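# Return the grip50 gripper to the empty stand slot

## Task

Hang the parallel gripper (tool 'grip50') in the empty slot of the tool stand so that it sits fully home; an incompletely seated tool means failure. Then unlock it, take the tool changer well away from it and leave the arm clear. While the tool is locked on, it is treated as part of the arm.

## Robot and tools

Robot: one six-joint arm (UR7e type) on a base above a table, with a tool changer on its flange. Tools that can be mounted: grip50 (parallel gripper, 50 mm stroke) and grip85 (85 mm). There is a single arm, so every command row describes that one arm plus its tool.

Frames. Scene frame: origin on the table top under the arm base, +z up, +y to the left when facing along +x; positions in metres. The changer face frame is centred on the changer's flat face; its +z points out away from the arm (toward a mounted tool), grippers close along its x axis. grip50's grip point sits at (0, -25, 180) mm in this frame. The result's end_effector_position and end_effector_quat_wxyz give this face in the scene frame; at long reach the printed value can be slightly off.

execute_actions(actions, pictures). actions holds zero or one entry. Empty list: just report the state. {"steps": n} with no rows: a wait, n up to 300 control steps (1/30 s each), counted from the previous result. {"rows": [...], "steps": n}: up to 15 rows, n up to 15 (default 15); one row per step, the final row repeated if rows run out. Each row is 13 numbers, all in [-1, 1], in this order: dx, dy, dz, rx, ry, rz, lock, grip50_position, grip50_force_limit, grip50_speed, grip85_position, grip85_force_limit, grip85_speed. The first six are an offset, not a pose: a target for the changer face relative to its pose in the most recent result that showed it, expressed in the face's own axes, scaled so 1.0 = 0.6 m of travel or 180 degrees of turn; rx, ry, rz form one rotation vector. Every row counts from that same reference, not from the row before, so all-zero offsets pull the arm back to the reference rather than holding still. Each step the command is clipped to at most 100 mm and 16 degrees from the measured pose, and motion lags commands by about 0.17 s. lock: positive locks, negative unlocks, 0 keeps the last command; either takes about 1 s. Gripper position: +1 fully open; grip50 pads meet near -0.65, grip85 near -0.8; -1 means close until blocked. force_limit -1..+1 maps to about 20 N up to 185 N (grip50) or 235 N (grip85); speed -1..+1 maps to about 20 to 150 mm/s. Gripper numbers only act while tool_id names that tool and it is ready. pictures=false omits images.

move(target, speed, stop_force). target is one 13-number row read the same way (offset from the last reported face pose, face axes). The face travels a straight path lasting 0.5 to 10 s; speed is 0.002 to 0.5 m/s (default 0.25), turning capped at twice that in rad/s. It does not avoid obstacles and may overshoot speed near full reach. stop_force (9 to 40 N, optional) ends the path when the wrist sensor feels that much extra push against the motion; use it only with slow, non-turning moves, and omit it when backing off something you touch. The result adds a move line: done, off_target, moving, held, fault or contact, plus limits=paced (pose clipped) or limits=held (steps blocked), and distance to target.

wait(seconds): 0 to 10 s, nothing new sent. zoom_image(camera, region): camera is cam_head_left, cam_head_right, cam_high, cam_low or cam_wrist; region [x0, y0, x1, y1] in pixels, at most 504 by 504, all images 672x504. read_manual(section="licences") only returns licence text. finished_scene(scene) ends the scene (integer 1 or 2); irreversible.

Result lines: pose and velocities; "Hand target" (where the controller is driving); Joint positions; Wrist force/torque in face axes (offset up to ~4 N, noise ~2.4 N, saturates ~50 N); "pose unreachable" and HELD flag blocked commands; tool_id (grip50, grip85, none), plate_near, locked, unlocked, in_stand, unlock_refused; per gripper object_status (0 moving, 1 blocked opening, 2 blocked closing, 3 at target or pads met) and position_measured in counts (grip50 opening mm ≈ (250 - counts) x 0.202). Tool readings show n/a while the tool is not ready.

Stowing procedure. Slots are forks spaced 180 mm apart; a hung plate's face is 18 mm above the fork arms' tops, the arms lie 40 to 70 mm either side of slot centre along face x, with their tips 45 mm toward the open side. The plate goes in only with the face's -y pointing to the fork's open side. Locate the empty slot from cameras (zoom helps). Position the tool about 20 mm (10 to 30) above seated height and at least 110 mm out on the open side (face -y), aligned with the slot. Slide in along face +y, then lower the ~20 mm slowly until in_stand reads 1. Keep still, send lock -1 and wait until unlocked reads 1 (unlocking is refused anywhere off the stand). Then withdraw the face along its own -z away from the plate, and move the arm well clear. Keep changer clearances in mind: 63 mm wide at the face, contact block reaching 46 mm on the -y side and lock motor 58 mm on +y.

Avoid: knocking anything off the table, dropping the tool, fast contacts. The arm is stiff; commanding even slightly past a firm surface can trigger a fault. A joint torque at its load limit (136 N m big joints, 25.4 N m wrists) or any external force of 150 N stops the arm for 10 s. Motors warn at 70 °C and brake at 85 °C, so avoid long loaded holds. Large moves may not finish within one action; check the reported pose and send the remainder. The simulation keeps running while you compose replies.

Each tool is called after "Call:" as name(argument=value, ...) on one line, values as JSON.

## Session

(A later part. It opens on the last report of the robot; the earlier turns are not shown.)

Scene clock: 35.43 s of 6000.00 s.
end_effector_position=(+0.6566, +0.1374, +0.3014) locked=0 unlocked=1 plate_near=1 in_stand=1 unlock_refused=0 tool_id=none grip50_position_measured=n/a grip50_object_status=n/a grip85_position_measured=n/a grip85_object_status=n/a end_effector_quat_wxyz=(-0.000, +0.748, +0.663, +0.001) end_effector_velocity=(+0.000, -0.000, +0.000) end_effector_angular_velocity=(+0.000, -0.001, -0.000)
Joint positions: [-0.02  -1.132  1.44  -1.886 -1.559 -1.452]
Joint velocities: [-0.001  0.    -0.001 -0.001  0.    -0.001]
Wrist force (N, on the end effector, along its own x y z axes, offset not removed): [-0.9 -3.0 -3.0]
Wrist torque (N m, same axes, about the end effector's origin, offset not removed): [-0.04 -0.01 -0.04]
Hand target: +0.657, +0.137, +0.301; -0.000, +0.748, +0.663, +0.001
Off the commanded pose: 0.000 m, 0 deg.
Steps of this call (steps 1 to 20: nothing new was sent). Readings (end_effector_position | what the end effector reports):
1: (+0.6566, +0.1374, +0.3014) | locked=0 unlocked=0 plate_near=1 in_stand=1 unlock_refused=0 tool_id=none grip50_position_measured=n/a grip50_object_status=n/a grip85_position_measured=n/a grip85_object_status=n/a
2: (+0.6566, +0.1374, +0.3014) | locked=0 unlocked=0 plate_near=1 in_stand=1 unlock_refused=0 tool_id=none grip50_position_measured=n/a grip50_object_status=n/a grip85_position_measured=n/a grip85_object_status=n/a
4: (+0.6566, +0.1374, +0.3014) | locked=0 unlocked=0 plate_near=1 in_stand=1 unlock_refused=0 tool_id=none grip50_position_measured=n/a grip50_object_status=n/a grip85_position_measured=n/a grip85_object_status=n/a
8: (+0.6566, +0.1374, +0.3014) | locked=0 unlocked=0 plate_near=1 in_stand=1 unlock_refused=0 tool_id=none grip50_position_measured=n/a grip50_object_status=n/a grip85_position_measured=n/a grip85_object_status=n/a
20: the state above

Call:
move(target=[0,0,-0.0333,0,0,0,0,1,0,0,1,0,0], speed=0.04)

Call:
move(target=[0,-0.3,-0.33,0,0,0,0,1,0,0,1,0,0], speed=0.3)

Scene clock: 37.13 s of 6000.00 s.
end_effector_position=(+0.6566, +0.1374, +0.3211) locked=0 unlocked=1 plate_near=0 in_stand=0 unlock_refused=0 tool_id=none grip50_position_measured=n/a grip50_object_status=n/a grip85_position_measured=n/a grip85_object_status=n/a end_effector_quat_wxyz=(-0.000, +0.748, +0.663, +0.001) end_effector_velocity=(-0.001, +0.000, +0.002) end_effector_angular_velocity=(-0.000, +0.002, -0.000)
Joint positions: [-0.02  -1.146  1.408 -1.84  -1.559 -1.452]
Joint velocities: [ 0.    -0.002 -0.004  0.008 -0.     0.   ]
Wrist force (N, on the end effector, along its own x y z axes, offset not removed): [-1.7 -0.8 0.8]
Wrist torque (N m, same axes, about the end effector's origin, offset not removed): [0.03 0.02 -0.19]
Hand target: +0.657, +0.137, +0.321; -0.000, +0.748, +0.663, +0.001
Off the commanded pose: 0.000 m, 0 deg.
move: done

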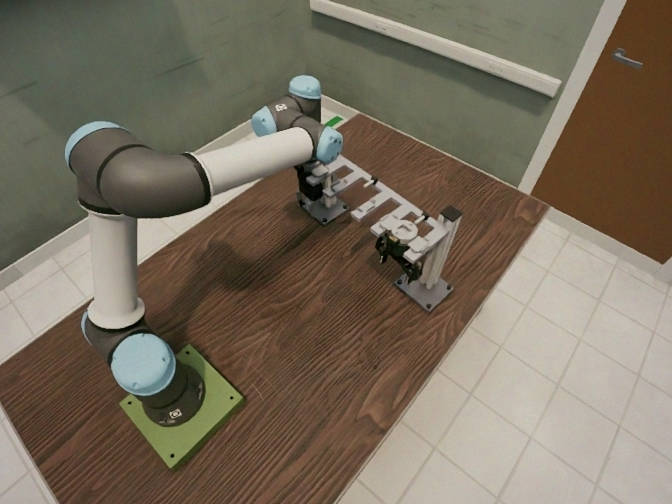

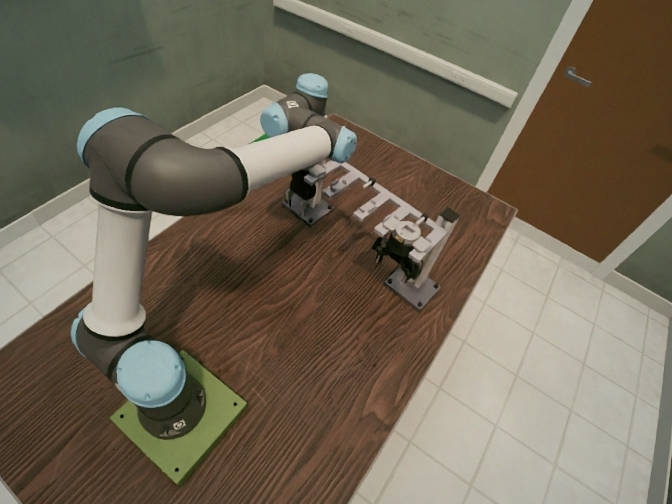

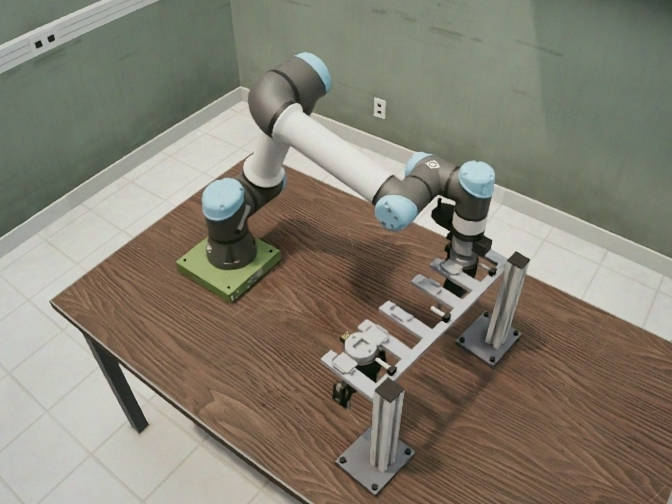

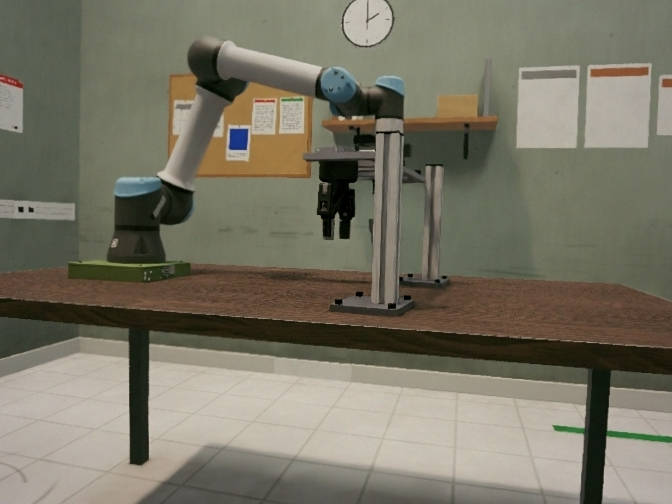

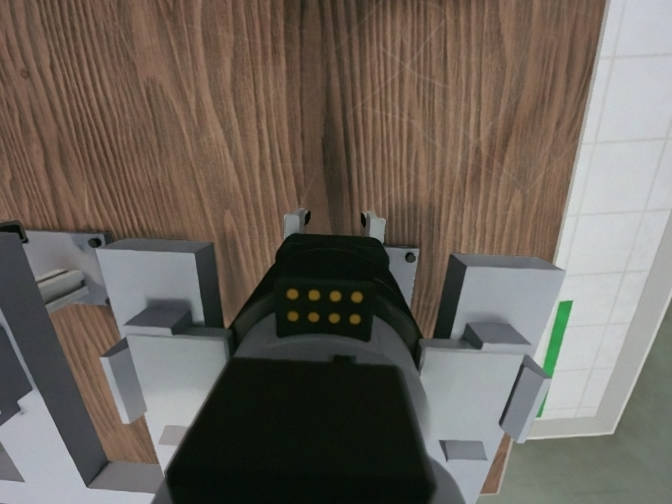

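Scene clock: 38.73 s of 6000.00 s.
end_effector_position=(+0.4778, +0.1589, +0.5188) locked=0 unlocked=1 plate_near=0 in_stand=0 unlock_refused=0 tool_id=none grip50_position_measured=n/a grip50_object_status=n/a grip85_position_measured=n/a grip85_object_status=n/a end_effector_quat_wxyz=(-0.000, +0.748, +0.663, +0.001) end_effector_velocity=(-0.001, +0.001, +0.001) end_effector_angular_velocity=(+0.000, +0.001, +0.003)
Joint positions: [ 0.021 -1.59   1.443 -1.431 -1.559 -1.411]
Joint velocities: [ 0.001 -0.002 -0.002  0.005  0.    -0.002]
Wrist force (N, on the end effector, along its own x y z axes, offset not removed): [-1.5 0.8 1.2]
Wrist torque (N m, same axes, about the end effector's origin, offset not removed): [0.08 0.05 -0.08]
Hand target: +0.478, +0.159, +0.519; -0.000, +0.748, +0.663, +0.001
Off the commanded pose: 0.000 m, 0 deg.
move: done

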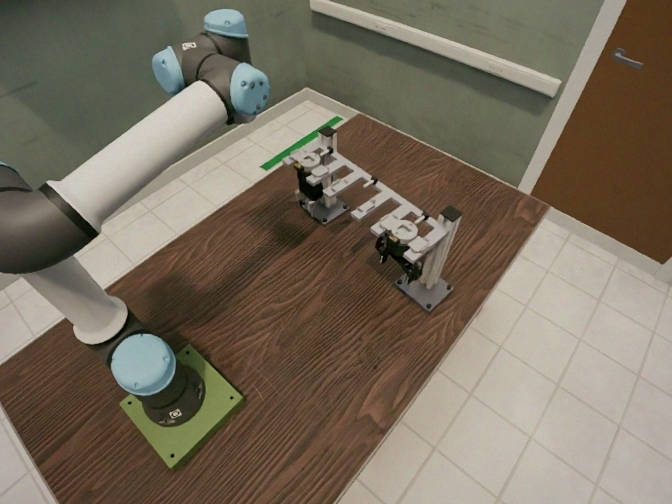

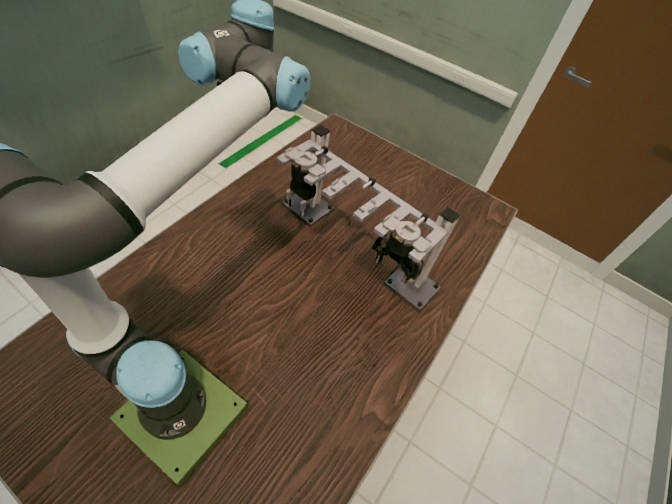

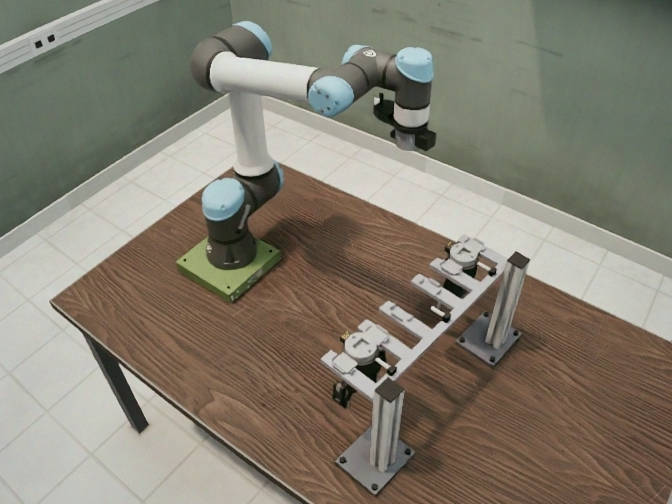

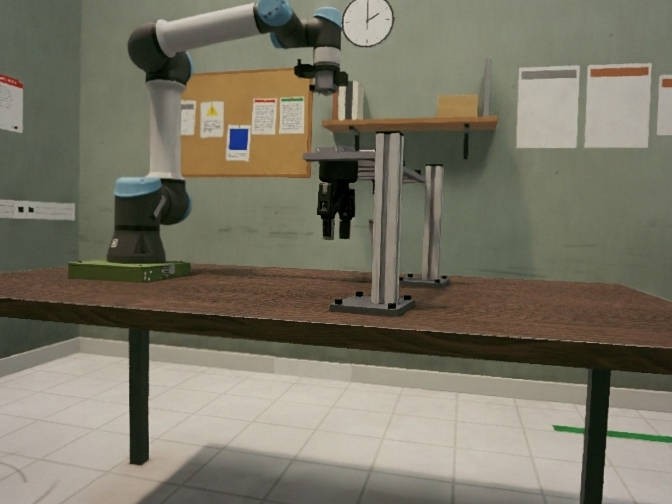

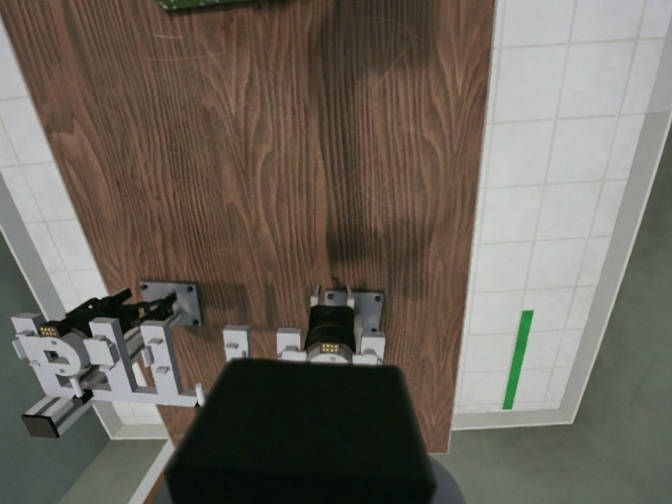

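Call:
finished_scene(scene=1)

The scene is finished: the task was done.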